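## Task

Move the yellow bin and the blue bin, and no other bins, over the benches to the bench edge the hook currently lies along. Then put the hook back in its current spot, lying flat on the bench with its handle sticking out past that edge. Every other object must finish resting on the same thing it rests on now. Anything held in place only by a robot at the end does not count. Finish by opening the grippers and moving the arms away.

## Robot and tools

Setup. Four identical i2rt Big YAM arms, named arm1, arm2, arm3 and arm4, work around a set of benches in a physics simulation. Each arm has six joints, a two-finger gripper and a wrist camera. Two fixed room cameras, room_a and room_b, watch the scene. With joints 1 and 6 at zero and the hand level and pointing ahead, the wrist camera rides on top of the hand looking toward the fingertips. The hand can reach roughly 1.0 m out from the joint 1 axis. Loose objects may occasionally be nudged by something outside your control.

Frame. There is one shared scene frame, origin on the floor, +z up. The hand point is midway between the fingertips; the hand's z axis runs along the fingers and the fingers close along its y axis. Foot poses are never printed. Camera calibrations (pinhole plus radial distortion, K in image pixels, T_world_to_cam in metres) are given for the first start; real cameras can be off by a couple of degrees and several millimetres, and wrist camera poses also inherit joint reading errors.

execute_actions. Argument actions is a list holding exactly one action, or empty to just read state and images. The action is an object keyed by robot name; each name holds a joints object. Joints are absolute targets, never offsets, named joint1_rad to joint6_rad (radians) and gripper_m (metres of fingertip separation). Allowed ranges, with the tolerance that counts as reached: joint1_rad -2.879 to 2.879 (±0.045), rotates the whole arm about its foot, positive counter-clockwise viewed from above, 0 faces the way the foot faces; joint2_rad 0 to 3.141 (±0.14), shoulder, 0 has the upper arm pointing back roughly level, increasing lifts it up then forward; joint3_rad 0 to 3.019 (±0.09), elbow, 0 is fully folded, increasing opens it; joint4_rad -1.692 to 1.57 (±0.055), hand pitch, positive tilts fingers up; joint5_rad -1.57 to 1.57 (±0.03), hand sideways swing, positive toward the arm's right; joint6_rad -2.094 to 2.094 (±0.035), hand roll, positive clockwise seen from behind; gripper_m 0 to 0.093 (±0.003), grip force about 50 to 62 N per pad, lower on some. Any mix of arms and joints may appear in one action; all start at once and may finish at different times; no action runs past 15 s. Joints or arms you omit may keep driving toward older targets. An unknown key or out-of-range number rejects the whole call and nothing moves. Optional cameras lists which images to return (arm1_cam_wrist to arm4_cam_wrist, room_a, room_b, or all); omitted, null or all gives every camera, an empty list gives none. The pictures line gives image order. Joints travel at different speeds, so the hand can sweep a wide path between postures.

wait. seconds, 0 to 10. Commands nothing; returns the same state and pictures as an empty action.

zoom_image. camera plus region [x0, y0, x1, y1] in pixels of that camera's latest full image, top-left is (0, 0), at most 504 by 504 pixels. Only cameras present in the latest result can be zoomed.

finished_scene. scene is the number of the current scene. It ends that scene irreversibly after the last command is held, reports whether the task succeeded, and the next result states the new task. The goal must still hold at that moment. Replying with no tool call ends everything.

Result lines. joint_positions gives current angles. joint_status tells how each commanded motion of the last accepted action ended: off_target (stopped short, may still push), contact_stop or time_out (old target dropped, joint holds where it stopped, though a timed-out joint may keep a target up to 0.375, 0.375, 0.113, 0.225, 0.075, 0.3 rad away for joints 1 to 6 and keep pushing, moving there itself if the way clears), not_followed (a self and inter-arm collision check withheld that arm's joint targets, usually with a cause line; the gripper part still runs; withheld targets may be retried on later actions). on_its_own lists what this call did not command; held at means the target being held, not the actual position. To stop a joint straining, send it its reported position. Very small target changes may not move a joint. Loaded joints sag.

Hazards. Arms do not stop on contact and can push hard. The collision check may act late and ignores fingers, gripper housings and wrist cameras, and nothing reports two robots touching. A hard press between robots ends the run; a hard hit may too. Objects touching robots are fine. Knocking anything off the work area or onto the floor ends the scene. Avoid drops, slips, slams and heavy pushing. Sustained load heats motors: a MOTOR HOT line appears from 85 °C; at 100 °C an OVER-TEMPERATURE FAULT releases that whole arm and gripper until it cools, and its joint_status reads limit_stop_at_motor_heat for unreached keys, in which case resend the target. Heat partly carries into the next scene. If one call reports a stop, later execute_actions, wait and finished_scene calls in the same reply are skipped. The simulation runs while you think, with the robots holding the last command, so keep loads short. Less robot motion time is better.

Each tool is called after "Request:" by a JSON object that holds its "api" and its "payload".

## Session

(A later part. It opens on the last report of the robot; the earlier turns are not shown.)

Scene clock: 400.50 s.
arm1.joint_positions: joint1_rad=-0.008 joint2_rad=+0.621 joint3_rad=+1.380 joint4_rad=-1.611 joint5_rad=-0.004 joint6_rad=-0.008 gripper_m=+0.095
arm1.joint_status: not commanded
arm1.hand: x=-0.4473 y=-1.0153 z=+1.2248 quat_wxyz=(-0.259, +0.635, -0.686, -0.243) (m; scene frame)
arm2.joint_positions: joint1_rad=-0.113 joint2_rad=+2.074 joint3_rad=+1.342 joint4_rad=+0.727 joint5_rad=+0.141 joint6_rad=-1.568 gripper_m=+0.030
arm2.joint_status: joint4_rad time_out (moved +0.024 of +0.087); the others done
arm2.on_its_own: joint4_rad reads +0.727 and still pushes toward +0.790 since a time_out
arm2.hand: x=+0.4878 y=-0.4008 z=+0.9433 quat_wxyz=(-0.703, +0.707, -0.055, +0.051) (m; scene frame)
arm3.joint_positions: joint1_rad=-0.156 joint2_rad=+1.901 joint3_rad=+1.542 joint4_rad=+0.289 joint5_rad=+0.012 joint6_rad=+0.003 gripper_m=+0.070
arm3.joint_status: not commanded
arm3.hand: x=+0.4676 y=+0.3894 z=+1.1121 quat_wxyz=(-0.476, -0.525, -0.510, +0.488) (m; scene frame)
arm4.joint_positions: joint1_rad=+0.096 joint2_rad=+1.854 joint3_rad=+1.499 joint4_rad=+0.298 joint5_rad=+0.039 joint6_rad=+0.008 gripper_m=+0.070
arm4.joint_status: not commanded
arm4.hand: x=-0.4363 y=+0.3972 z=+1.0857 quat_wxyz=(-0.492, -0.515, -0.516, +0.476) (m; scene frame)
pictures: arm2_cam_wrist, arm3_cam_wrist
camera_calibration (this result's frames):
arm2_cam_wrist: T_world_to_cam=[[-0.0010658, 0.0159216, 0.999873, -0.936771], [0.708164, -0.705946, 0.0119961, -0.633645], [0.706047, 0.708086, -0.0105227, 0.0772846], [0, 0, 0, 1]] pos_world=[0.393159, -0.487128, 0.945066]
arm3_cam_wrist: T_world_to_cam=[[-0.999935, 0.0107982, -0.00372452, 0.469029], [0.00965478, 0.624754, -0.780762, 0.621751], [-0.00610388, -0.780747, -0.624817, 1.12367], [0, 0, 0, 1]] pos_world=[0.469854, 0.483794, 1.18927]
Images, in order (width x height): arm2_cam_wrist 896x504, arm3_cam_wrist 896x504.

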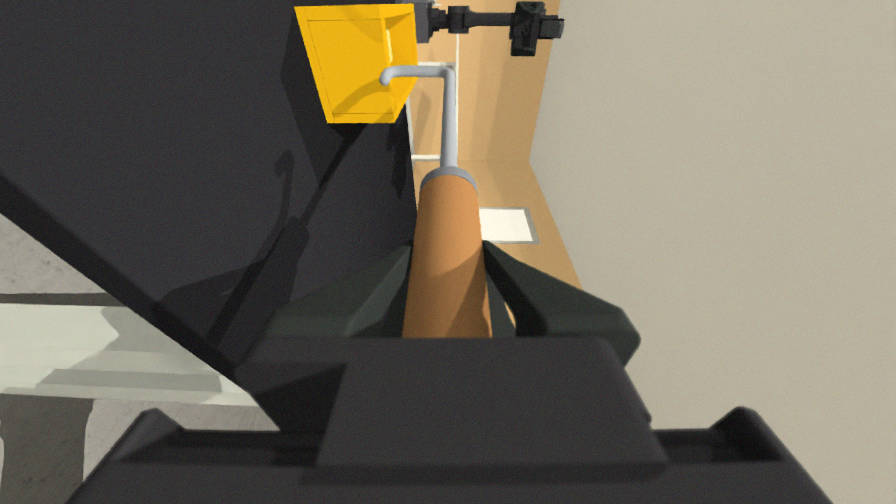

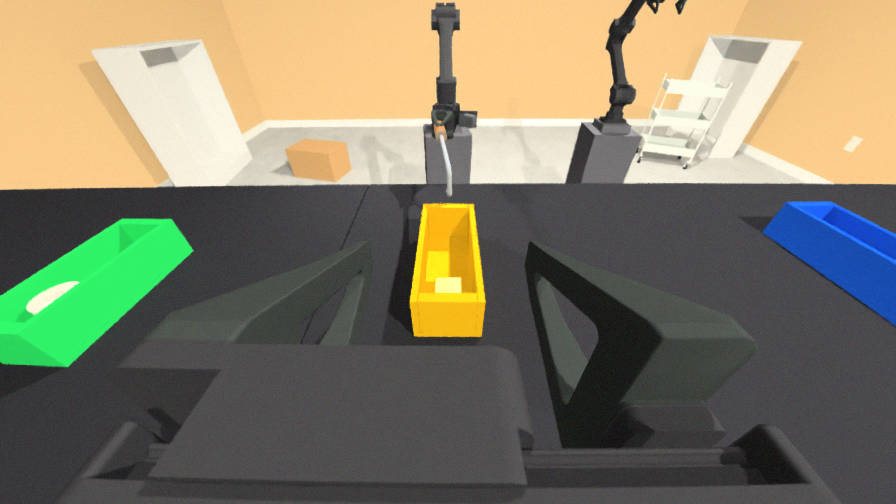

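Request:
{"api": "execute_actions", "payload": {"actions": [{"arm2":{"joints":{"joint3_rad":1.81}}}], "cameras": []}}

Request:
{"api": "execute_actions", "payload": {"actions": [{"arm2":{"joints":{"joint2_rad":2.30,"joint4_rad":0.66}}}], "cameras": ["arm2_cam_wrist","arm3_cam_wrist","arm4_cam_wrist"]}}

Scene clock: 426.00 s.
arm1.joint_positions: joint1_rad=-0.008 joint2_rad=+0.621 joint3_rad=+1.380 joint4_rad=-1.611 joint5_rad=-0.004 joint6_rad=-0.008 gripper_m=+0.095
arm1.joint_status: not commanded
arm1.hand: x=-0.4473 y=-1.0153 z=+1.2248 quat_wxyz=(-0.259, +0.635, -0.686, -0.243) (m; scene frame)
arm2.joint_positions: joint1_rad=-0.113 joint2_rad=+2.037 joint3_rad=+1.745 joint4_rad=+0.746 joint5_rad=+0.141 joint6_rad=-1.571 gripper_m=+0.030
arm2.joint_status: all done
arm2.hand: x=+0.4889 y=-0.3547 z=+1.2055 quat_wxyz=(-0.846, +0.529, -0.063, +0.040) (m; scene frame)
arm3.joint_positions: joint1_rad=-0.156 joint2_rad=+1.901 joint3_rad=+1.542 joint4_rad=+0.289 joint5_rad=+0.012 joint6_rad=+0.003 gripper_m=+0.070
arm3.joint_status: not commanded
arm3.hand: x=+0.4676 y=+0.3894 z=+1.1121 quat_wxyz=(-0.476, -0.525, -0.510, +0.488) (m; scene frame)
arm4.joint_positions: joint1_rad=+0.096 joint2_rad=+1.854 joint3_rad=+1.499 joint4_rad=+0.298 joint5_rad=+0.039 joint6_rad=+0.008 gripper_m=+0.070
arm4.joint_status: not commanded
arm4.hand: x=-0.4363 y=+0.3972 z=+1.0857 quat_wxyz=(-0.492, -0.515, -0.516, +0.476) (m; scene frame)
pictures: none
No camera images: the call's "cameras" was empty. Leave "cameras" out to get every camera's image.

Scene clock: 427.37 s.
arm1.joint_positions: joint1_rad=-0.008 joint2_rad=+0.621 joint3_rad=+1.380 joint4_rad=-1.611 joint5_rad=-0.004 joint6_rad=-0.008 gripper_m=+0.095
arm1.joint_status: not commanded
arm1.hand: x=-0.4473 y=-1.0153 z=+1.2248 quat_wxyz=(-0.259, +0.635, -0.686, -0.243) (m; scene frame)
arm2.joint_positions: joint1_rad=-0.113 joint2_rad=+2.367 joint3_rad=+1.757 joint4_rad=+0.625 joint5_rad=+0.141 joint6_rad=-1.572 gripper_m=+0.030
arm2.joint_status: all done
arm2.hand: x=+0.4885 y=-0.2958 z=+0.9024 quat_wxyz=(-0.710, +0.700, -0.054, +0.052) (m; scene frame)
arm3.joint_positions: joint1_rad=-0.156 joint2_rad=+1.901 joint3_rad=+1.542 joint4_rad=+0.289 joint5_rad=+0.012 joint6_rad=+0.003 gripper_m=+0.070
arm3.joint_status: not commanded
arm3.hand: x=+0.4676 y=+0.3894 z=+1.1121 quat_wxyz=(-0.476, -0.525, -0.510, +0.488) (m; scene frame)
arm4.joint_positions: joint1_rad=+0.096 joint2_rad=+1.854 joint3_rad=+1.499 joint4_rad=+0.298 joint5_rad=+0.039 joint6_rad=+0.008 gripper_m=+0.070
arm4.joint_status: not commanded
arm4.hand: x=-0.4363 y=+0.3972 z=+1.0857 quat_wxyz=(-0.492, -0.515, -0.516, +0.476) (m; scene frame)
pictures: arm2_cam_wrist, arm3_cam_wrist, arm4_cam_wrist
camera_calibration (this result's frames):
arm2_cam_wrist: T_world_to_cam=[[-0.00576332, -0.00361353, 0.999977, -0.901081], [0.708081, -0.70613, 0.00152931, -0.550119], [0.706108, 0.708073, 0.00662832, -0.0135892], [0, 0, 0, 1]] pos_world=[0.393931, -0.38209, 0.901991]
arm3_cam_wrist: T_world_to_cam=[[-0.999935, 0.0107982, -0.00372452, 0.469029], [0.00965478, 0.624754, -0.780762, 0.621751], [-0.00610388, -0.780747, -0.624817, 1.12367], [0, 0, 0, 1]] pos_world=[0.469854, 0.483794, 1.18927]
arm4_cam_wrist: T_world_to_cam=[[-0.999941, -0.00543868, -0.00936616, -0.422547], [0.00370804, 0.640608, -0.767859, 0.586255], [0.0101762, -0.767849, -0.640551, 1.12504], [0, 0, 0, 1]] pos_world=[-0.436145, 0.486005, 1.16685]
Images, in order (width x height): arm2_cam_wrist 896x504, arm3_cam_wrist 896x504, arm4_cam_wrist 896x504.

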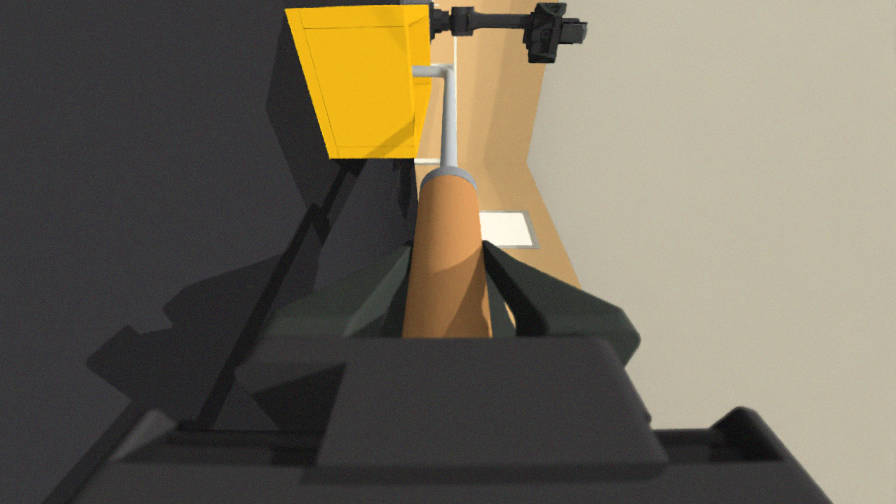

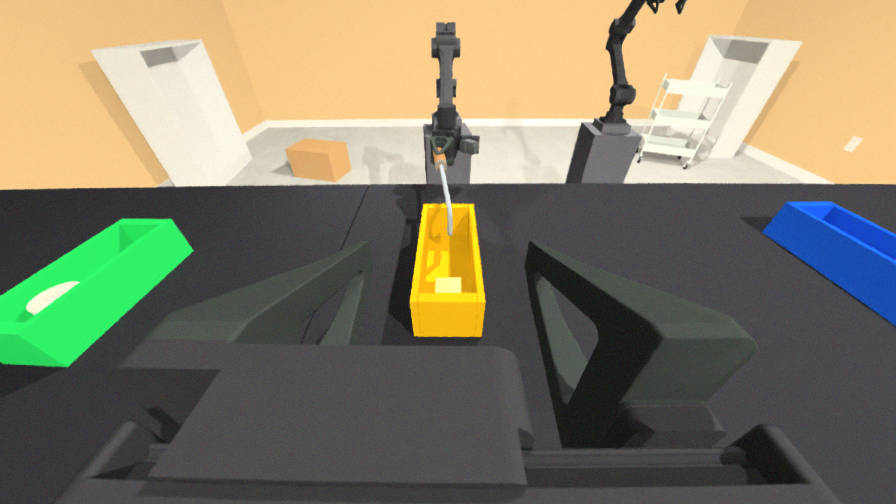

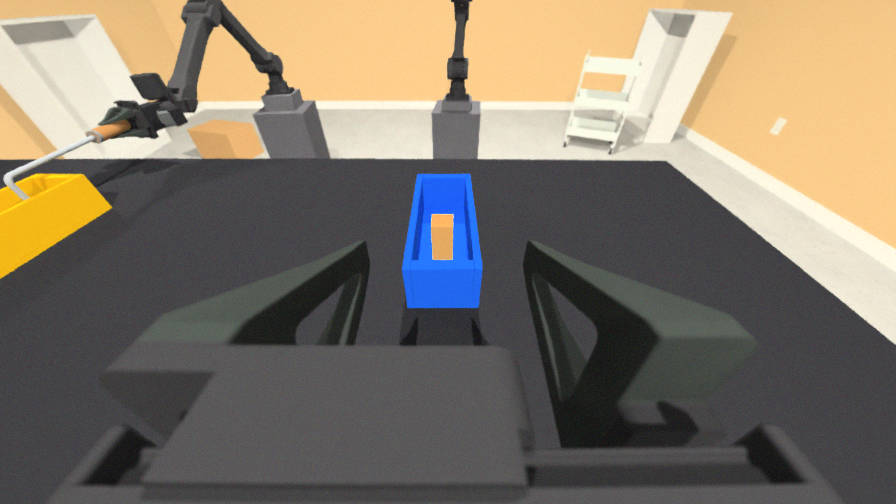

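Request:
{"api": "execute_actions", "payload": {"actions": [{"arm2":{"joints":{"joint2_rad":2.185,"joint3_rad":1.39,"joint4_rad":0.89}}}], "cameras": ["arm2_cam_wrist","arm3_cam_wrist"]}}

Scene clock: 437.70 s.
arm1.joint_positions: joint1_rad=-0.008 joint2_rad=+0.621 joint3_rad=+1.380 joint4_rad=-1.611 joint5_rad=-0.004 joint6_rad=-0.008 gripper_m=+0.095
arm1.joint_status: not commanded
arm1.hand: x=-0.4473 y=-1.0153 z=+1.2248 quat_wxyz=(-0.259, +0.635, -0.686, -0.243) (m; scene frame)
arm2.joint_positions: joint1_rad=-0.113 joint2_rad=+2.208 joint3_rad=+1.367 joint4_rad=+0.873 joint5_rad=+0.141 joint6_rad=-1.569 gripper_m=+0.030
arm2.joint_status: all done
arm2.hand: x=+0.4877 y=-0.3926 z=+0.8877 quat_wxyz=(-0.716, +0.694, -0.055, +0.050) (m; scene frame)
arm3.joint_positions: joint1_rad=-0.156 joint2_rad=+1.901 joint3_rad=+1.542 joint4_rad=+0.289 joint5_rad=+0.012 joint6_rad=+0.003 gripper_m=+0.070
arm3.joint_status: not commanded
arm3.hand: x=+0.4676 y=+0.3894 z=+1.1121 quat_wxyz=(-0.476, -0.525, -0.510, +0.488) (m; scene frame)
arm4.joint_positions: joint1_rad=+0.096 joint2_rad=+1.854 joint3_rad=+1.499 joint4_rad=+0.298 joint5_rad=+0.039 joint6_rad=+0.008 gripper_m=+0.070
arm4.joint_status: not commanded
arm4.hand: x=-0.4363 y=+0.3972 z=+1.0857 quat_wxyz=(-0.492, -0.515, -0.516, +0.476) (m; scene frame)
pictures: arm2_cam_wrist, arm3_cam_wrist
camera_calibration (this result's frames):
arm2_cam_wrist: T_world_to_cam=[[-0.00288527, -0.0204691, 0.999786, -0.894643], [0.708082, -0.706021, -0.0124113, -0.605447], [0.706124, 0.707895, 0.0165309, 0.0468112], [0, 0, 0, 1]] pos_world=[0.39307, -0.478908, 0.886164]
arm3_cam_wrist: T_world_to_cam=[[-0.999935, 0.0107982, -0.00372452, 0.469029], [0.00965478, 0.624754, -0.780762, 0.621751], [-0.00610388, -0.780747, -0.624817, 1.12367], [0, 0, 0, 1]] pos_world=[0.469854, 0.483794, 1.18927]
Images, in order (width x height): arm2_cam_wrist 896x504, arm3_cam_wrist 896x504.

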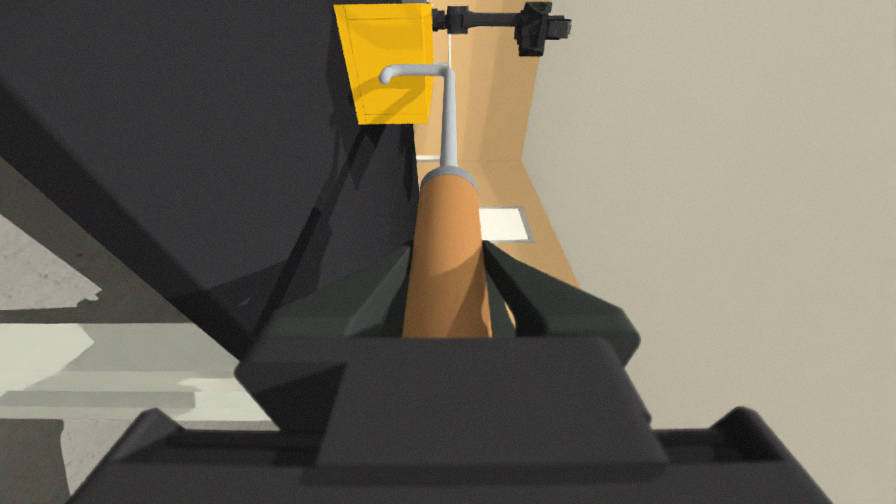

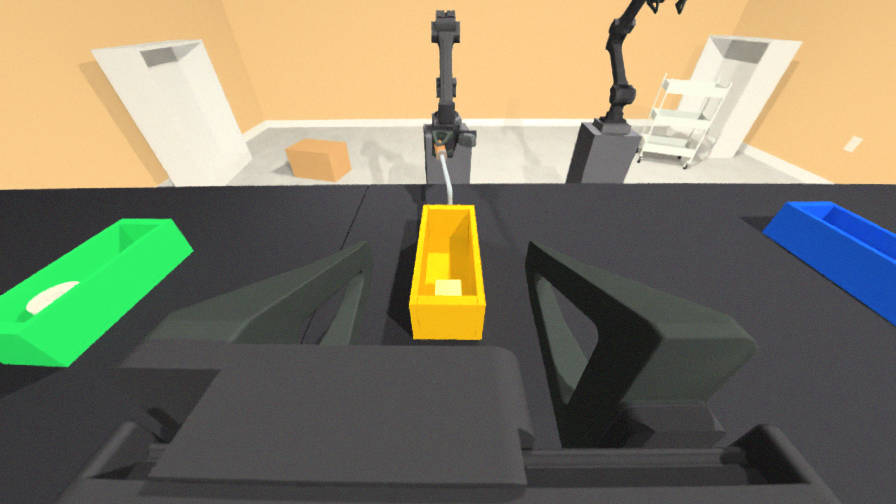

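Request:
{"api": "execute_actions", "payload": {"actions": [{"arm2":{"joints":{"joint2_rad":2.12,"joint3_rad":1.81}}}], "cameras": []}}

Request:
{"api": "execute_actions", "payload": {"actions": [{"arm2":{"joints":{"joint2_rad":2.36,"joint4_rad":0.65}}}], "cameras": ["arm2_cam_wrist"]}}

Request:
{"api": "execute_actions", "payload": {"actions": [{"arm2":{"joints":{"joint3_rad":1.48,"joint4_rad":0.90}}}], "cameras": ["arm2_cam_wrist","arm3_cam_wrist"]}}

Scene clock: 466.63 s.
arm1.joint_positions: joint1_rad=-0.008 joint2_rad=+0.621 joint3_rad=+1.380 joint4_rad=-1.611 joint5_rad=-0.004 joint6_rad=-0.008 gripper_m=+0.095
arm1.joint_status: not commanded
arm1.hand: x=-0.4473 y=-1.0153 z=+1.2248 quat_wxyz=(-0.259, +0.635, -0.686, -0.243) (m; scene frame)
arm2.joint_positions: joint1_rad=-0.113 joint2_rad=+2.143 joint3_rad=+1.750 joint4_rad=+0.857 joint5_rad=+0.141 joint6_rad=-1.572 gripper_m=+0.030
arm2.joint_status: all done
arm2.hand: x=+0.4889 y=-0.3377 z=+1.1458 quat_wxyz=(-0.848, +0.524, -0.063, +0.041) (m; scene frame)
arm3.joint_positions: joint1_rad=-0.156 joint2_rad=+1.901 joint3_rad=+1.542 joint4_rad=+0.289 joint5_rad=+0.012 joint6_rad=+0.003 gripper_m=+0.070
arm3.joint_status: not commanded
arm3.hand: x=+0.4676 y=+0.3894 z=+1.1121 quat_wxyz=(-0.476, -0.525, -0.510, +0.488) (m; scene frame)
arm4.joint_positions: joint1_rad=+0.096 joint2_rad=+1.854 joint3_rad=+1.499 joint4_rad=+0.298 joint5_rad=+0.039 joint6_rad=+0.008 gripper_m=+0.070
arm4.joint_status: not commanded
arm4.hand: x=-0.4363 y=+0.3972 z=+1.0857 quat_wxyz=(-0.492, -0.515, -0.516, +0.476) (m; scene frame)
pictures: none
No camera images: the call's "cameras" was empty. Leave "cameras" out to get every camera's image.

Scene clock: 467.80 s.
arm1.joint_positions: joint1_rad=-0.008 joint2_rad=+0.621 joint3_rad=+1.380 joint4_rad=-1.611 joint5_rad=-0.004 joint6_rad=-0.008 gripper_m=+0.095
arm1.joint_status: not commanded
arm1.hand: x=-0.4473 y=-1.0153 z=+1.2248 quat_wxyz=(-0.259, +0.635, -0.686, -0.243) (m; scene frame)
arm2.joint_positions: joint1_rad=-0.113 joint2_rad=+2.415 joint3_rad=+1.767 joint4_rad=+0.647 joint5_rad=+0.141 joint6_rad=-1.565 gripper_m=+0.031
arm2.joint_status: all done
arm2.hand: x=+0.4885 y=-0.2943 z=+0.8708 quat_wxyz=(-0.705, +0.706, -0.056, +0.050) (m; scene frame)
arm3.joint_positions: joint1_rad=-0.156 joint2_rad=+1.901 joint3_rad=+1.542 joint4_rad=+0.289 joint5_rad=+0.012 joint6_rad=+0.003 gripper_m=+0.070
arm3.joint_status: not commanded
arm3.hand: x=+0.4676 y=+0.3894 z=+1.1121 quat_wxyz=(-0.476, -0.525, -0.510, +0.488) (m; scene frame)
arm4.joint_positions: joint1_rad=+0.096 joint2_rad=+1.854 joint3_rad=+1.499 joint4_rad=+0.298 joint5_rad=+0.039 joint6_rad=+0.008 gripper_m=+0.070
arm4.joint_status: not commanded
arm4.hand: x=-0.4363 y=+0.3972 z=+1.0857 quat_wxyz=(-0.492, -0.515, -0.516, +0.476) (m; scene frame)
pictures: arm2_cam_wrist
camera_calibration (this result's frames):
arm2_cam_wrist: T_world_to_cam=[[0.00154629, 0.0117105, 0.99993, -0.868527], [0.707905, -0.706272, 0.00717668, -0.553914], [0.706306, 0.707844, -0.00938202, -0.000626329], [0, 0, 0, 1]] pos_world=[0.393903, -0.380599, 0.872436]
Images, in order (width x height): arm2_cam_wrist 896x504.

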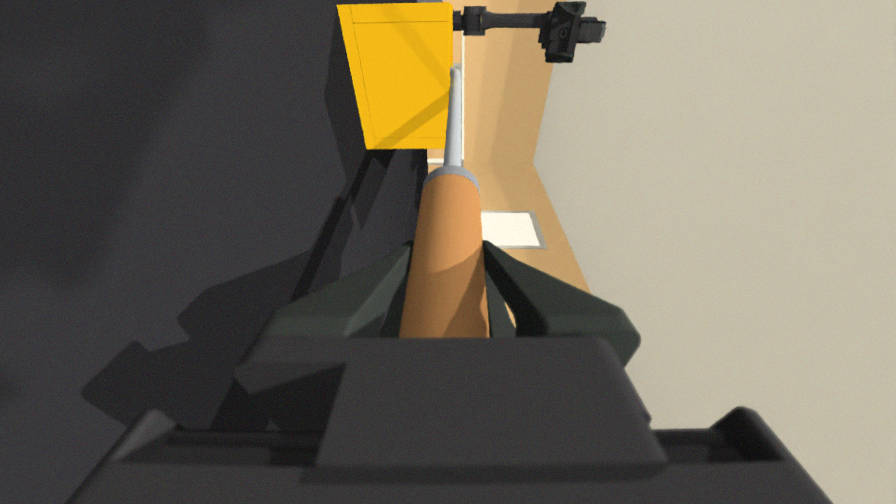

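Scene clock: 468.80 s.
arm1.joint_positions: joint1_rad=-0.008 joint2_rad=+0.621 joint3_rad=+1.380 joint4_rad=-1.611 joint5_rad=-0.004 joint6_rad=-0.008 gripper_m=+0.095
arm1.joint_status: not commanded
arm1.hand: x=-0.4473 y=-1.0153 z=+1.2248 quat_wxyz=(-0.259, +0.635, -0.686, -0.243) (m; scene frame)
arm2.joint_positions: joint1_rad=-0.113 joint2_rad=+2.359 joint3_rad=+1.505 joint4_rad=+0.909 joint5_rad=+0.141 joint6_rad=-1.565 gripper_m=+0.031
arm2.joint_status: all done
arm2.hand: x=+0.4879 y=-0.3600 z=+0.8457 quat_wxyz=(-0.725, +0.685, -0.057, +0.048) (m; scene frame)
arm3.joint_positions: joint1_rad=-0.156 joint2_rad=+1.901 joint3_rad=+1.542 joint4_rad=+0.289 joint5_rad=+0.012 joint6_rad=+0.003 gripper_m=+0.070
arm3.joint_status: not commanded
arm3.hand: x=+0.4676 y=+0.3894 z=+1.1121 quat_wxyz=(-0.476, -0.525, -0.510, +0.488) (m; scene frame)
arm4.joint_positions: joint1_rad=+0.096 joint2_rad=+1.854 joint3_rad=+1.499 joint4_rad=+0.298 joint5_rad=+0.039 joint6_rad=+0.008 gripper_m=+0.070
arm4.joint_status: not commanded
arm4.hand: x=-0.4363 y=+0.3972 z=+1.0857 quat_wxyz=(-0.492, -0.515, -0.516, +0.476) (m; scene frame)
pictures: arm2_cam_wrist, arm3_cam_wrist
camera_calibration (this result's frames):
arm2_cam_wrist: T_world_to_cam=[[0.00105498, -0.0454932, 0.998964, -0.86217], [0.708073, -0.705374, -0.0328708, -0.565544], [0.706139, 0.707374, 0.0314683, 0.0115005], [0, 0, 0, 1]] pos_world=[0.393235, -0.446278, 0.842325]
arm3_cam_wrist: T_world_to_cam=[[-0.999935, 0.0107982, -0.00372452, 0.469029], [0.00965478, 0.624754, -0.780762, 0.621751], [-0.00610388, -0.780747, -0.624817, 1.12367], [0, 0, 0, 1]] pos_world=[0.469854, 0.483794, 1.18927]
Images, in order (width x height): arm2_cam_wrist 896x504, arm3_cam_wrist 896x504.

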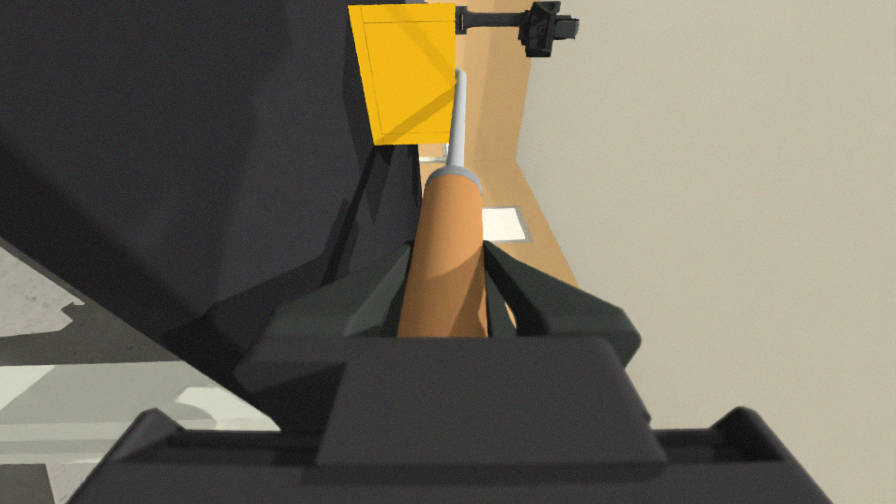

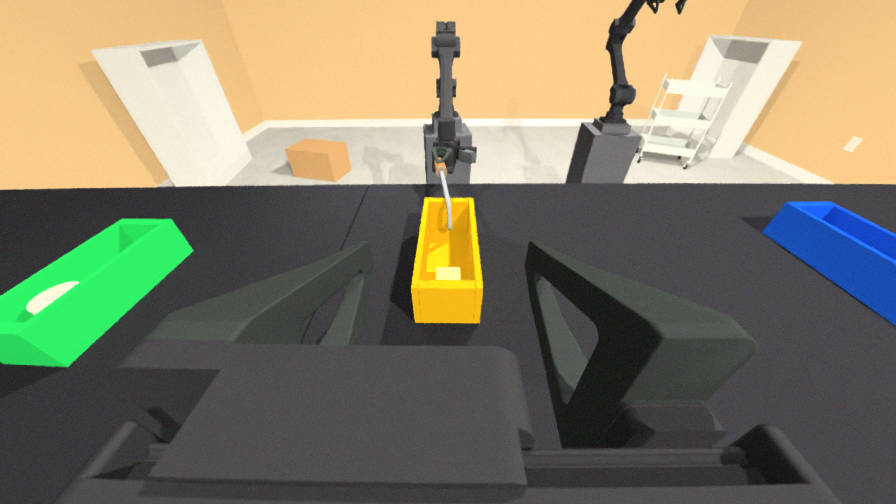

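Request:
{"api": "execute_actions", "payload": {"actions": [{"arm2":{"joints":{"joint2_rad":2.12,"joint3_rad":1.21}}}], "cameras": ["arm2_cam_wrist"]}}

Request:
{"api": "execute_actions", "payload": {"actions": [{"arm2":{"joints":{"joint3_rad":1.0,"joint4_rad":1.11}}}], "cameras": ["arm2_cam_wrist","arm3_cam_wrist"]}}

Scene clock: 474.33 s.
arm1.joint_positions: joint1_rad=-0.008 joint2_rad=+0.621 joint3_rad=+1.380 joint4_rad=-1.611 joint5_rad=-0.004 joint6_rad=-0.008 gripper_m=+0.095
arm1.joint_status: not commanded
arm1.hand: x=-0.4473 y=-1.0153 z=+1.2248 quat_wxyz=(-0.259, +0.635, -0.686, -0.243) (m; scene frame)
arm2.joint_positions: joint1_rad=-0.113 joint2_rad=+2.149 joint3_rad=+1.212 joint4_rad=+0.910 joint5_rad=+0.141 joint6_rad=-1.565 gripper_m=+0.031
arm2.joint_status: all done
arm2.hand: x=+0.4873 y=-0.4369 z=+0.8670 quat_wxyz=(-0.696, +0.714, -0.055, +0.050) (m; scene frame)
arm3.joint_positions: joint1_rad=-0.156 joint2_rad=+1.901 joint3_rad=+1.542 joint4_rad=+0.289 joint5_rad=+0.012 joint6_rad=+0.003 gripper_m=+0.070
arm3.joint_status: not commanded
arm3.hand: x=+0.4676 y=+0.3894 z=+1.1121 quat_wxyz=(-0.476, -0.525, -0.510, +0.488) (m; scene frame)
arm4.joint_positions: joint1_rad=+0.096 joint2_rad=+1.854 joint3_rad=+1.499 joint4_rad=+0.298 joint5_rad=+0.039 joint6_rad=+0.008 gripper_m=+0.070
arm4.joint_status: not commanded
arm4.hand: x=-0.4363 y=+0.3972 z=+1.0857 quat_wxyz=(-0.492, -0.515, -0.516, +0.476) (m; scene frame)
pictures: arm2_cam_wrist
camera_calibration (this result's frames):
arm2_cam_wrist: T_world_to_cam=[[0.00212823, 0.0364405, 0.999334, -0.852024], [0.708226, -0.70557, 0.0242202, -0.668328], [0.705983, 0.707702, -0.0273097, 0.116832], [0, 0, 0, 1]] pos_world=[0.392659, -0.523186, 0.870834]
Images, in order (width x height): arm2_cam_wrist 896x504.

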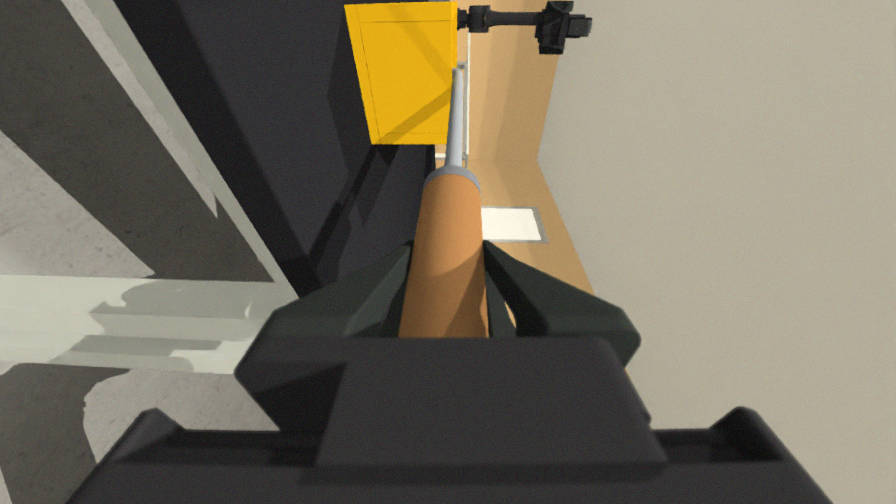

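Scene clock: 475.20 s.
arm1.joint_positions: joint1_rad=-0.008 joint2_rad=+0.621 joint3_rad=+1.380 joint4_rad=-1.611 joint5_rad=-0.004 joint6_rad=-0.008 gripper_m=+0.095
arm1.joint_status: not commanded
arm1.hand: x=-0.4473 y=-1.0153 z=+1.2248 quat_wxyz=(-0.259, +0.635, -0.686, -0.243) (m; scene frame)
arm2.joint_positions: joint1_rad=-0.113 joint2_rad=+2.122 joint3_rad=+1.021 joint4_rad=+1.117 joint5_rad=+0.141 joint6_rad=-1.565 gripper_m=+0.031
arm2.joint_status: all done
arm2.hand: x=+0.4867 y=-0.4981 z=+0.8513 quat_wxyz=(-0.711, +0.700, -0.056, +0.049) (m; scene frame)
arm3.joint_positions: joint1_rad=-0.156 joint2_rad=+1.901 joint3_rad=+1.542 joint4_rad=+0.289 joint5_rad=+0.012 joint6_rad=+0.003 gripper_m=+0.070
arm3.joint_status: not commanded
arm3.hand: x=+0.4676 y=+0.3894 z=+1.1121 quat_wxyz=(-0.476, -0.525, -0.510, +0.488) (m; scene frame)
arm4.joint_positions: joint1_rad=+0.096 joint2_rad=+1.854 joint3_rad=+1.499 joint4_rad=+0.298 joint5_rad=+0.039 joint6_rad=+0.008 gripper_m=+0.070
arm4.joint_status: not commanded
arm4.hand: x=-0.4363 y=+0.3972 z=+1.0857 quat_wxyz=(-0.492, -0.515, -0.516, +0.476) (m; scene frame)
pictures: arm2_cam_wrist, arm3_cam_wrist
camera_calibration (this result's frames):
arm2_cam_wrist: T_world_to_cam=[[0.00177756, -0.0051307, 0.999985, -0.855144], [0.708144, -0.706051, -0.00488138, -0.68613], [0.706065, 0.708143, 0.00237823, 0.134988], [0, 0, 0, 1]] pos_world=[0.392088, -0.584421, 0.851461]
arm3_cam_wrist: T_world_to_cam=[[-0.999935, 0.0107982, -0.00372452, 0.469029], [0.00965478, 0.624754, -0.780762, 0.621751], [-0.00610388, -0.780747, -0.624817, 1.12367], [0, 0, 0, 1]] pos_world=[0.469854, 0.483794, 1.18927]
Images, in order (width x height): arm2_cam_wrist 896x504, arm3_cam_wrist 896x504.

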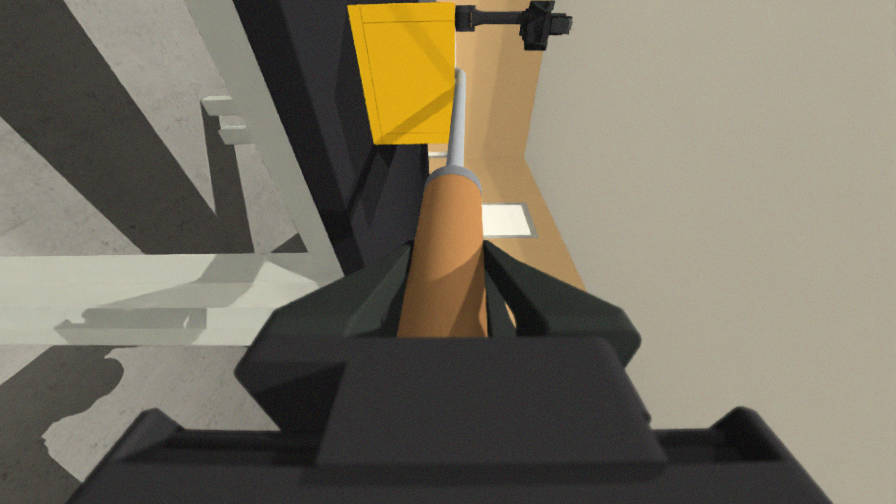

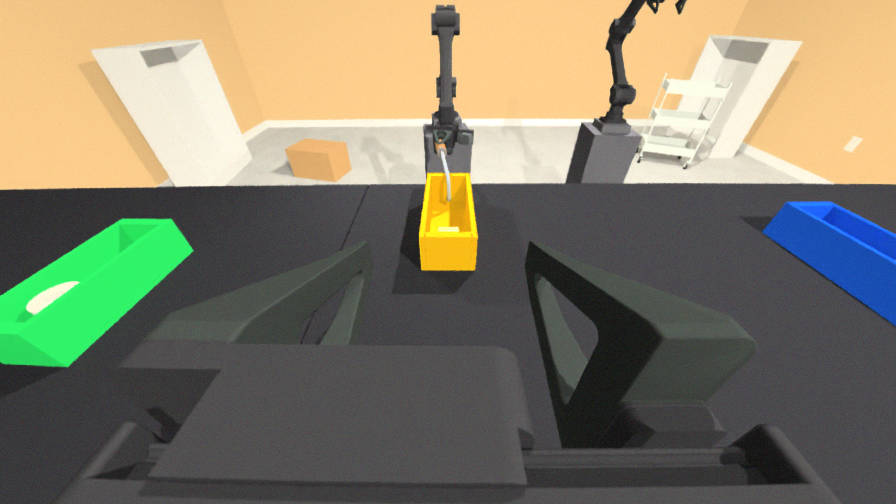

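Request:
{"api": "execute_actions", "payload": {"actions": [{"arm2":{"joints":{"joint2_rad":1.95,"joint3_rad":0.76,"joint4_rad":1.14}}}], "cameras": ["arm2_cam_wrist","arm3_cam_wrist","room_b"]}}

Scene clock: 495.10 s.
arm1.joint_positions: joint1_rad=-0.008 joint2_rad=+0.621 joint3_rad=+1.380 joint4_rad=-1.611 joint5_rad=-0.004 joint6_rad=-0.008 gripper_m=+0.095
arm1.joint_status: not commanded
arm1.hand: x=-0.4473 y=-1.0153 z=+1.2248 quat_wxyz=(-0.259, +0.635, -0.686, -0.243) (m; scene frame)
arm2.joint_positions: joint1_rad=-0.113 joint2_rad=+1.952 joint3_rad=+0.773 joint4_rad=+1.135 joint5_rad=+0.141 joint6_rad=-1.565 gripper_m=+0.031
arm2.joint_status: all done
arm2.hand: x=+0.4861 y=-0.5775 z=+0.8636 quat_wxyz=(-0.690, +0.720, -0.055, +0.051) (m; scene frame)
arm3.joint_positions: joint1_rad=-0.156 joint2_rad=+1.901 joint3_rad=+1.542 joint4_rad=+0.289 joint5_rad=+0.012 joint6_rad=+0.003 gripper_m=+0.070
arm3.joint_status: not commanded
arm3.hand: x=+0.4676 y=+0.3894 z=+1.1121 quat_wxyz=(-0.476, -0.525, -0.510, +0.488) (m; scene frame)
arm4.joint_positions: joint1_rad=+0.096 joint2_rad=+1.854 joint3_rad=+1.499 joint4_rad=+0.298 joint5_rad=+0.039 joint6_rad=+0.008 gripper_m=+0.070
arm4.joint_status: not commanded
arm4.hand: x=-0.4363 y=+0.3972 z=+1.0857 quat_wxyz=(-0.492, -0.515, -0.516, +0.476) (m; scene frame)
pictures: arm2_cam_wrist, arm3_cam_wrist, room_b
camera_calibration (this result's frames):
arm2_cam_wrist: T_world_to_cam=[[0.00227472, 0.0539696, 0.99854, -0.832758], [0.708263, -0.705005, 0.036491, -0.776854], [0.705945, 0.707146, -0.0398284, 0.227565], [0, 0, 0, 1]] pos_world=[0.391463, -0.663664, 0.868954]
arm3_cam_wrist: T_world_to_cam=[[-0.999935, 0.0107982, -0.00372452, 0.469029], [0.00965478, 0.624754, -0.780762, 0.621751], [-0.00610388, -0.780747, -0.624817, 1.12367], [0, 0, 0, 1]] pos_world=[0.469854, 0.483794, 1.18927]
Images, in order (width x height): arm2_cam_wrist 896x504, arm3_cam_wrist 896x504, room_b 896x504.

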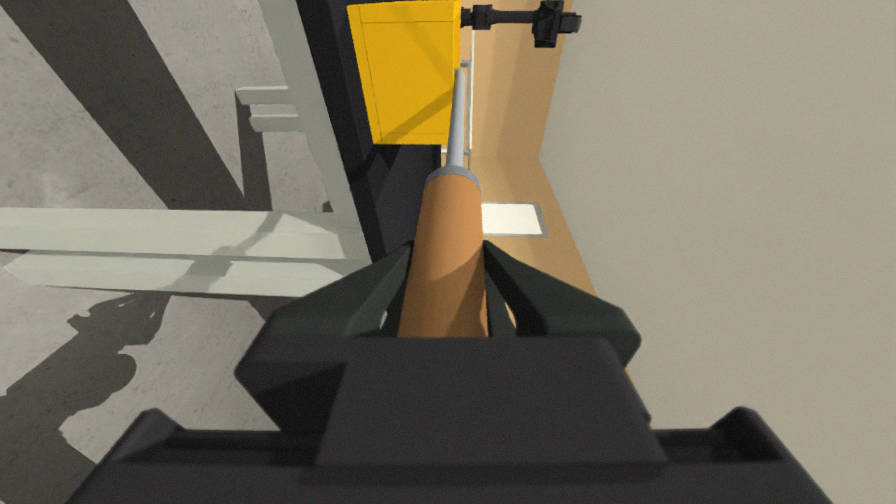

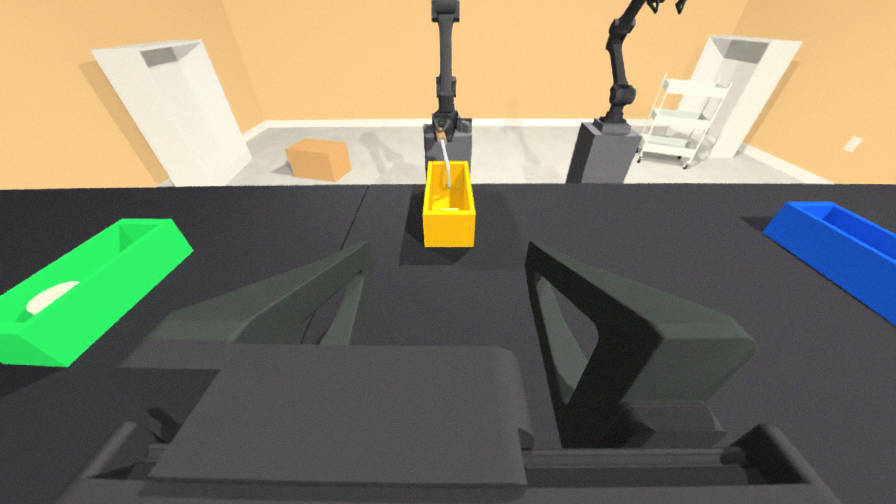

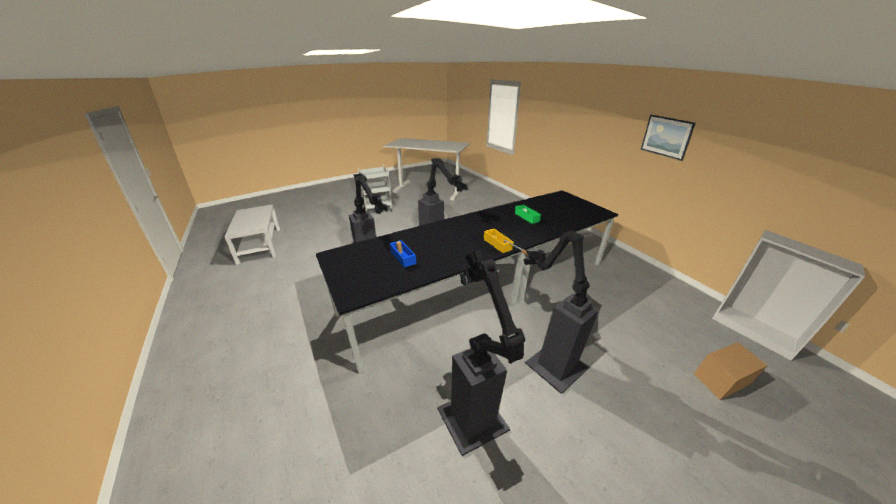

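Request:
{"api": "zoom_image", "payload": {"camera": "room_b", "region": [470, 215, 560, 275]}}

Request:
{"api": "zoom_image", "payload": {"camera": "arm2_cam_wrist", "region": [260, 0, 480, 220]}}

Region (470, 215, 560, 275) of room_b's 896x504 image, scaled by 5.600, with more detail than that image has.

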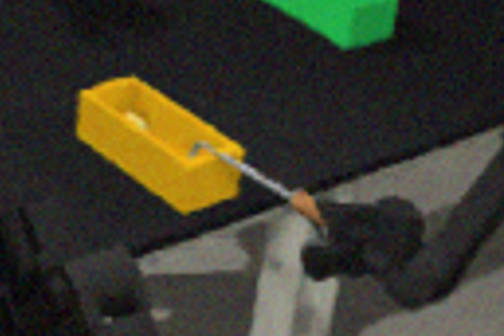

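Region (260, 0, 480, 220) of arm2_cam_wrist's 896x504 image, scaled by 2.291, with more detail than that image has.

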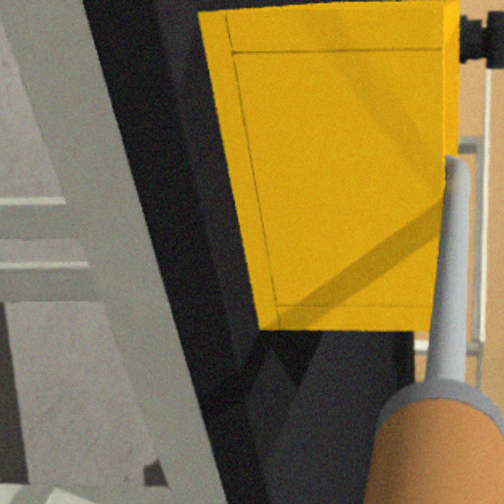

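Request:
{"api": "execute_actions", "payload": {"actions": [{"arm2":{"joints":{"joint3_rad":0.69}},"arm1":{"joints":{"joint3_rad":1.2,"joint4_rad":-0.6}}}], "cameras": []}}

Request:
{"api": "execute_actions", "payload": {"actions": [{"arm2":{"joints":{"joint3_rad":1.75}},"arm1":{"joints":{"joint1_rad":-0.25,"joint2_rad":2.0,"joint3_rad":1.22,"joint4_rad":0.82,"joint5_rad":-0.6}}}], "cameras": ["room_b","arm3_cam_wrist"]}}

Scene clock: 549.10 s.
arm1.joint_positions: joint1_rad=-0.008 joint2_rad=+0.621 joint3_rad=+1.201 joint4_rad=-0.621 joint5_rad=-0.004 joint6_rad=-0.008 gripper_m=+0.095
arm1.joint_status: all done
arm1.hand: x=-0.4358 y=-0.8904 z=+1.3472 quat_wxyz=(-0.511, +0.487, -0.528, -0.471) (m; scene frame)
arm2.joint_positions: joint1_rad=-0.113 joint2_rad=+1.934 joint3_rad=+0.718 joint4_rad=+1.166 joint5_rad=+0.141 joint6_rad=-1.562 gripper_m=+0.031
arm2.joint_status: all done
arm2.hand: x=+0.4859 y=-0.5965 z=+0.8606 quat_wxyz=(-0.687, +0.722, -0.056, +0.050) (m; scene frame)
arm3.joint_positions: joint1_rad=-0.156 joint2_rad=+1.901 joint3_rad=+1.542 joint4_rad=+0.289 joint5_rad=+0.012 joint6_rad=+0.003 gripper_m=+0.070
arm3.joint_status: not commanded
arm3.hand: x=+0.4676 y=+0.3894 z=+1.1121 quat_wxyz=(-0.476, -0.525, -0.510, +0.488) (m; scene frame)
arm4.joint_positions: joint1_rad=+0.096 joint2_rad=+1.854 joint3_rad=+1.499 joint4_rad=+0.298 joint5_rad=+0.039 joint6_rad=+0.008 gripper_m=+0.070
arm4.joint_status: not commanded
arm4.hand: x=-0.4363 y=+0.3972 z=+1.0857 quat_wxyz=(-0.492, -0.515, -0.516, +0.476) (m; scene frame)
pictures: none
No camera images: the call's "cameras" was empty. Leave "cameras" out to get every camera's image.

Scene clock: 550.90 s.
arm1.joint_positions: joint1_rad=-0.246 joint2_rad=+1.980 joint3_rad=+1.201 joint4_rad=+0.800 joint5_rad=-0.597 joint6_rad=-0.006 gripper_m=+0.095
arm1.joint_status: all done
arm1.hand: x=-0.3276 y=-0.4884 z=+0.9314 quat_wxyz=(-0.437, +0.559, -0.417, -0.568) (m; scene frame)
arm2.joint_positions: joint1_rad=-0.113 joint2_rad=+1.982 joint3_rad=+1.680 joint4_rad=+1.107 joint5_rad=+0.141 joint6_rad=-1.571 gripper_m=+0.030
arm2.joint_status: all done
arm2.hand: x=+0.4885 y=-0.4234 z=+1.2837 quat_wxyz=(-0.925, +0.372, -0.068, +0.030) (m; scene frame)
arm3.joint_positions: joint1_rad=-0.156 joint2_rad=+1.901 joint3_rad=+1.542 joint4_rad=+0.289 joint5_rad=+0.012 joint6_rad=+0.003 gripper_m=+0.070
arm3.joint_status: not commanded
arm3.hand: x=+0.4676 y=+0.3894 z=+1.1121 quat_wxyz=(-0.476, -0.525, -0.510, +0.488) (m; scene frame)
arm4.joint_positions: joint1_rad=+0.096 joint2_rad=+1.854 joint3_rad=+1.499 joint4_rad=+0.298 joint5_rad=+0.039 joint6_rad=+0.008 gripper_m=+0.070
arm4.joint_status: not commanded
arm4.hand: x=-0.4363 y=+0.3972 z=+1.0857 quat_wxyz=(-0.492, -0.515, -0.516, +0.476) (m; scene frame)
pictures: arm3_cam_wrist, room_b
camera_calibration (this result's frames):
arm3_cam_wrist: T_world_to_cam=[[-0.999935, 0.0107982, -0.00372452, 0.469029], [0.00965478, 0.624754, -0.780762, 0.621751], [-0.00610388, -0.780747, -0.624817, 1.12367], [0, 0, 0, 1]] pos_world=[0.469854, 0.483794, 1.18927]
Images, in order (width x height): arm3_cam_wrist 896x504, room_b 896x504.

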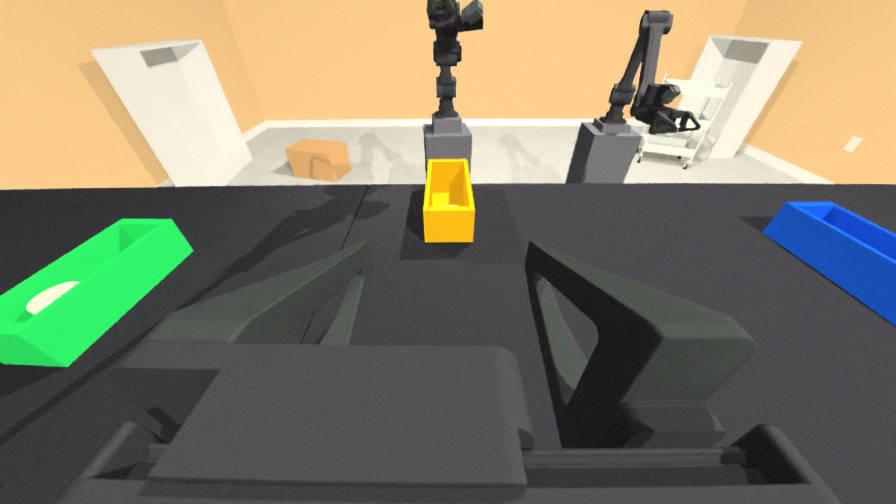

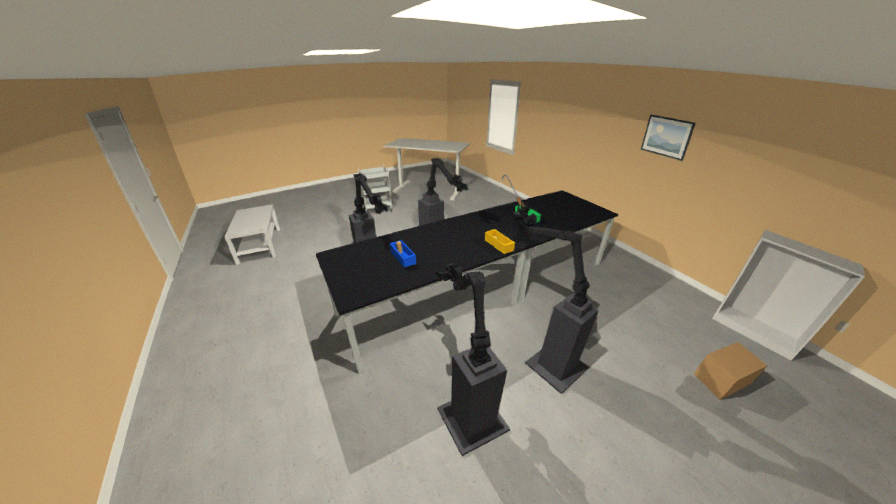

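Request:
{"api": "execute_actions", "payload": {"actions": [{"arm2":{"joints":{"joint1_rad":0.566,"joint2_rad":2.515,"joint3_rad":2.125,"joint4_rad":0.55,"joint5_rad":0.67,"joint6_rad":0.0}}}], "cameras": ["arm2_cam_wrist","arm1_cam_wrist","arm3_cam_wrist"]}}

Scene clock: 559.00 s.
arm1.joint_positions: joint1_rad=-0.246 joint2_rad=+1.980 joint3_rad=+1.201 joint4_rad=+0.800 joint5_rad=-0.597 joint6_rad=-0.006 gripper_m=+0.095
arm1.joint_status: not commanded
arm1.hand: x=-0.3276 y=-0.4884 z=+0.9314 quat_wxyz=(-0.437, +0.559, -0.417, -0.568) (m; scene frame)
arm2.joint_positions: joint1_rad=+0.573 joint2_rad=+2.572 joint3_rad=+2.073 joint4_rad=+0.532 joint5_rad=+0.672 joint6_rad=-0.015 gripper_m=+0.030
arm2.joint_status: all done
arm2.hand: x=-0.0371 y=-0.4076 z=+0.8738 quat_wxyz=(-0.503, +0.493, -0.494, -0.510) (m; scene frame)
arm3.joint_positions: joint1_rad=-0.156 joint2_rad=+1.901 joint3_rad=+1.542 joint4_rad=+0.289 joint5_rad=+0.012 joint6_rad=+0.003 gripper_m=+0.070
arm3.joint_status: not commanded
arm3.hand: x=+0.4676 y=+0.3894 z=+1.1121 quat_wxyz=(-0.476, -0.525, -0.510, +0.488) (m; scene frame)
arm4.joint_positions: joint1_rad=+0.096 joint2_rad=+1.854 joint3_rad=+1.499 joint4_rad=+0.298 joint5_rad=+0.039 joint6_rad=+0.008 gripper_m=+0.070
arm4.joint_status: not commanded
arm4.hand: x=-0.4363 y=+0.3972 z=+1.0857 quat_wxyz=(-0.492, -0.515, -0.516, +0.476) (m; scene frame)
pictures: arm1_cam_wrist, arm2_cam_wrist, arm3_cam_wrist
camera_calibration (this result's frames):
arm1_cam_wrist: T_world_to_cam=[[0.958904, 0.283043, 0.0197414, 0.431352], [0.174421, -0.533171, -0.827832, 0.573371], [-0.223786, 0.797255, -0.560628, 0.964516], [0, 0, 0, 1]] pos_world=[-0.297788, -0.585352, 1.00687]
arm2_cam_wrist: T_world_to_cam=[[0.999895, 0.0144805, 0.00067852, 0.0419547], [0.00883792, -0.57183, -0.820325, 0.490076], [-0.0114907, 0.820245, -0.571897, 0.961518], [0, 0, 0, 1]] pos_world=[-0.035233, -0.509048, 0.951883]
arm3_cam_wrist: T_world_to_cam=[[-0.999935, 0.0107982, -0.00372452, 0.469029], [0.00965478, 0.624754, -0.780762, 0.621751], [-0.00610388, -0.780747, -0.624817, 1.12367], [0, 0, 0, 1]] pos_world=[0.469854, 0.483794, 1.18927]
Images, in order (width x height): arm1_cam_wrist 896x504, arm2_cam_wrist 896x504, arm3_cam_wrist 896x504.

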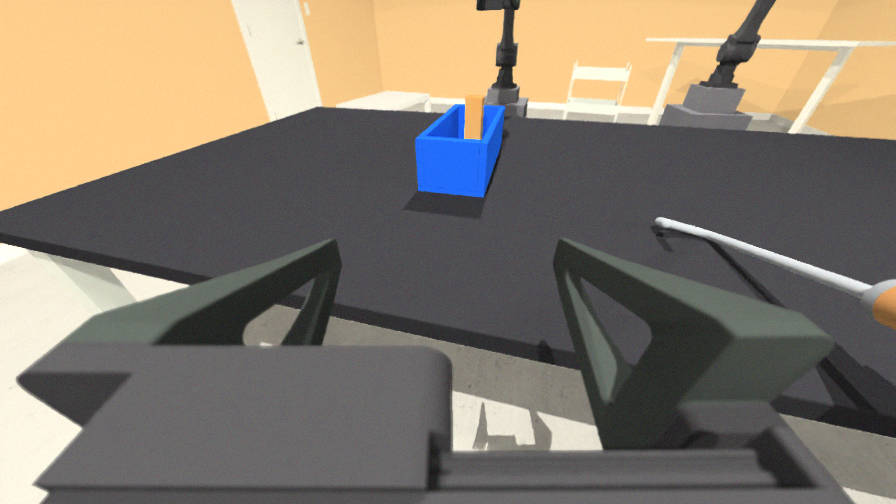

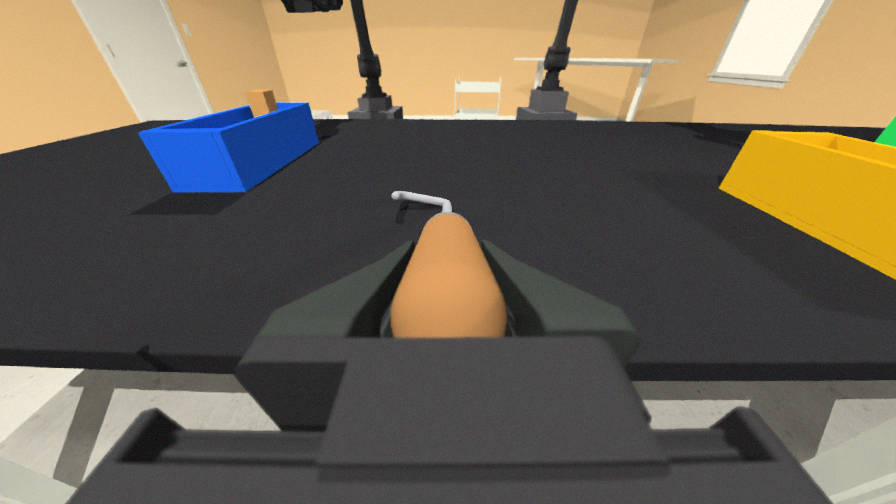

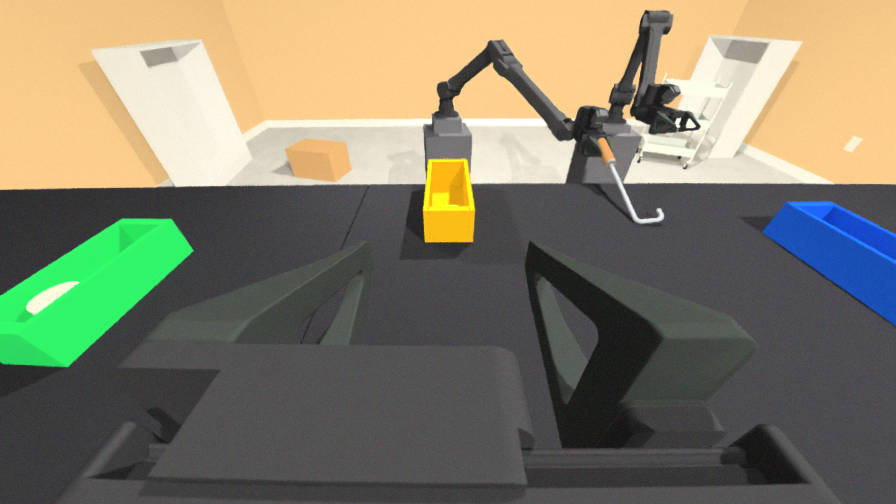

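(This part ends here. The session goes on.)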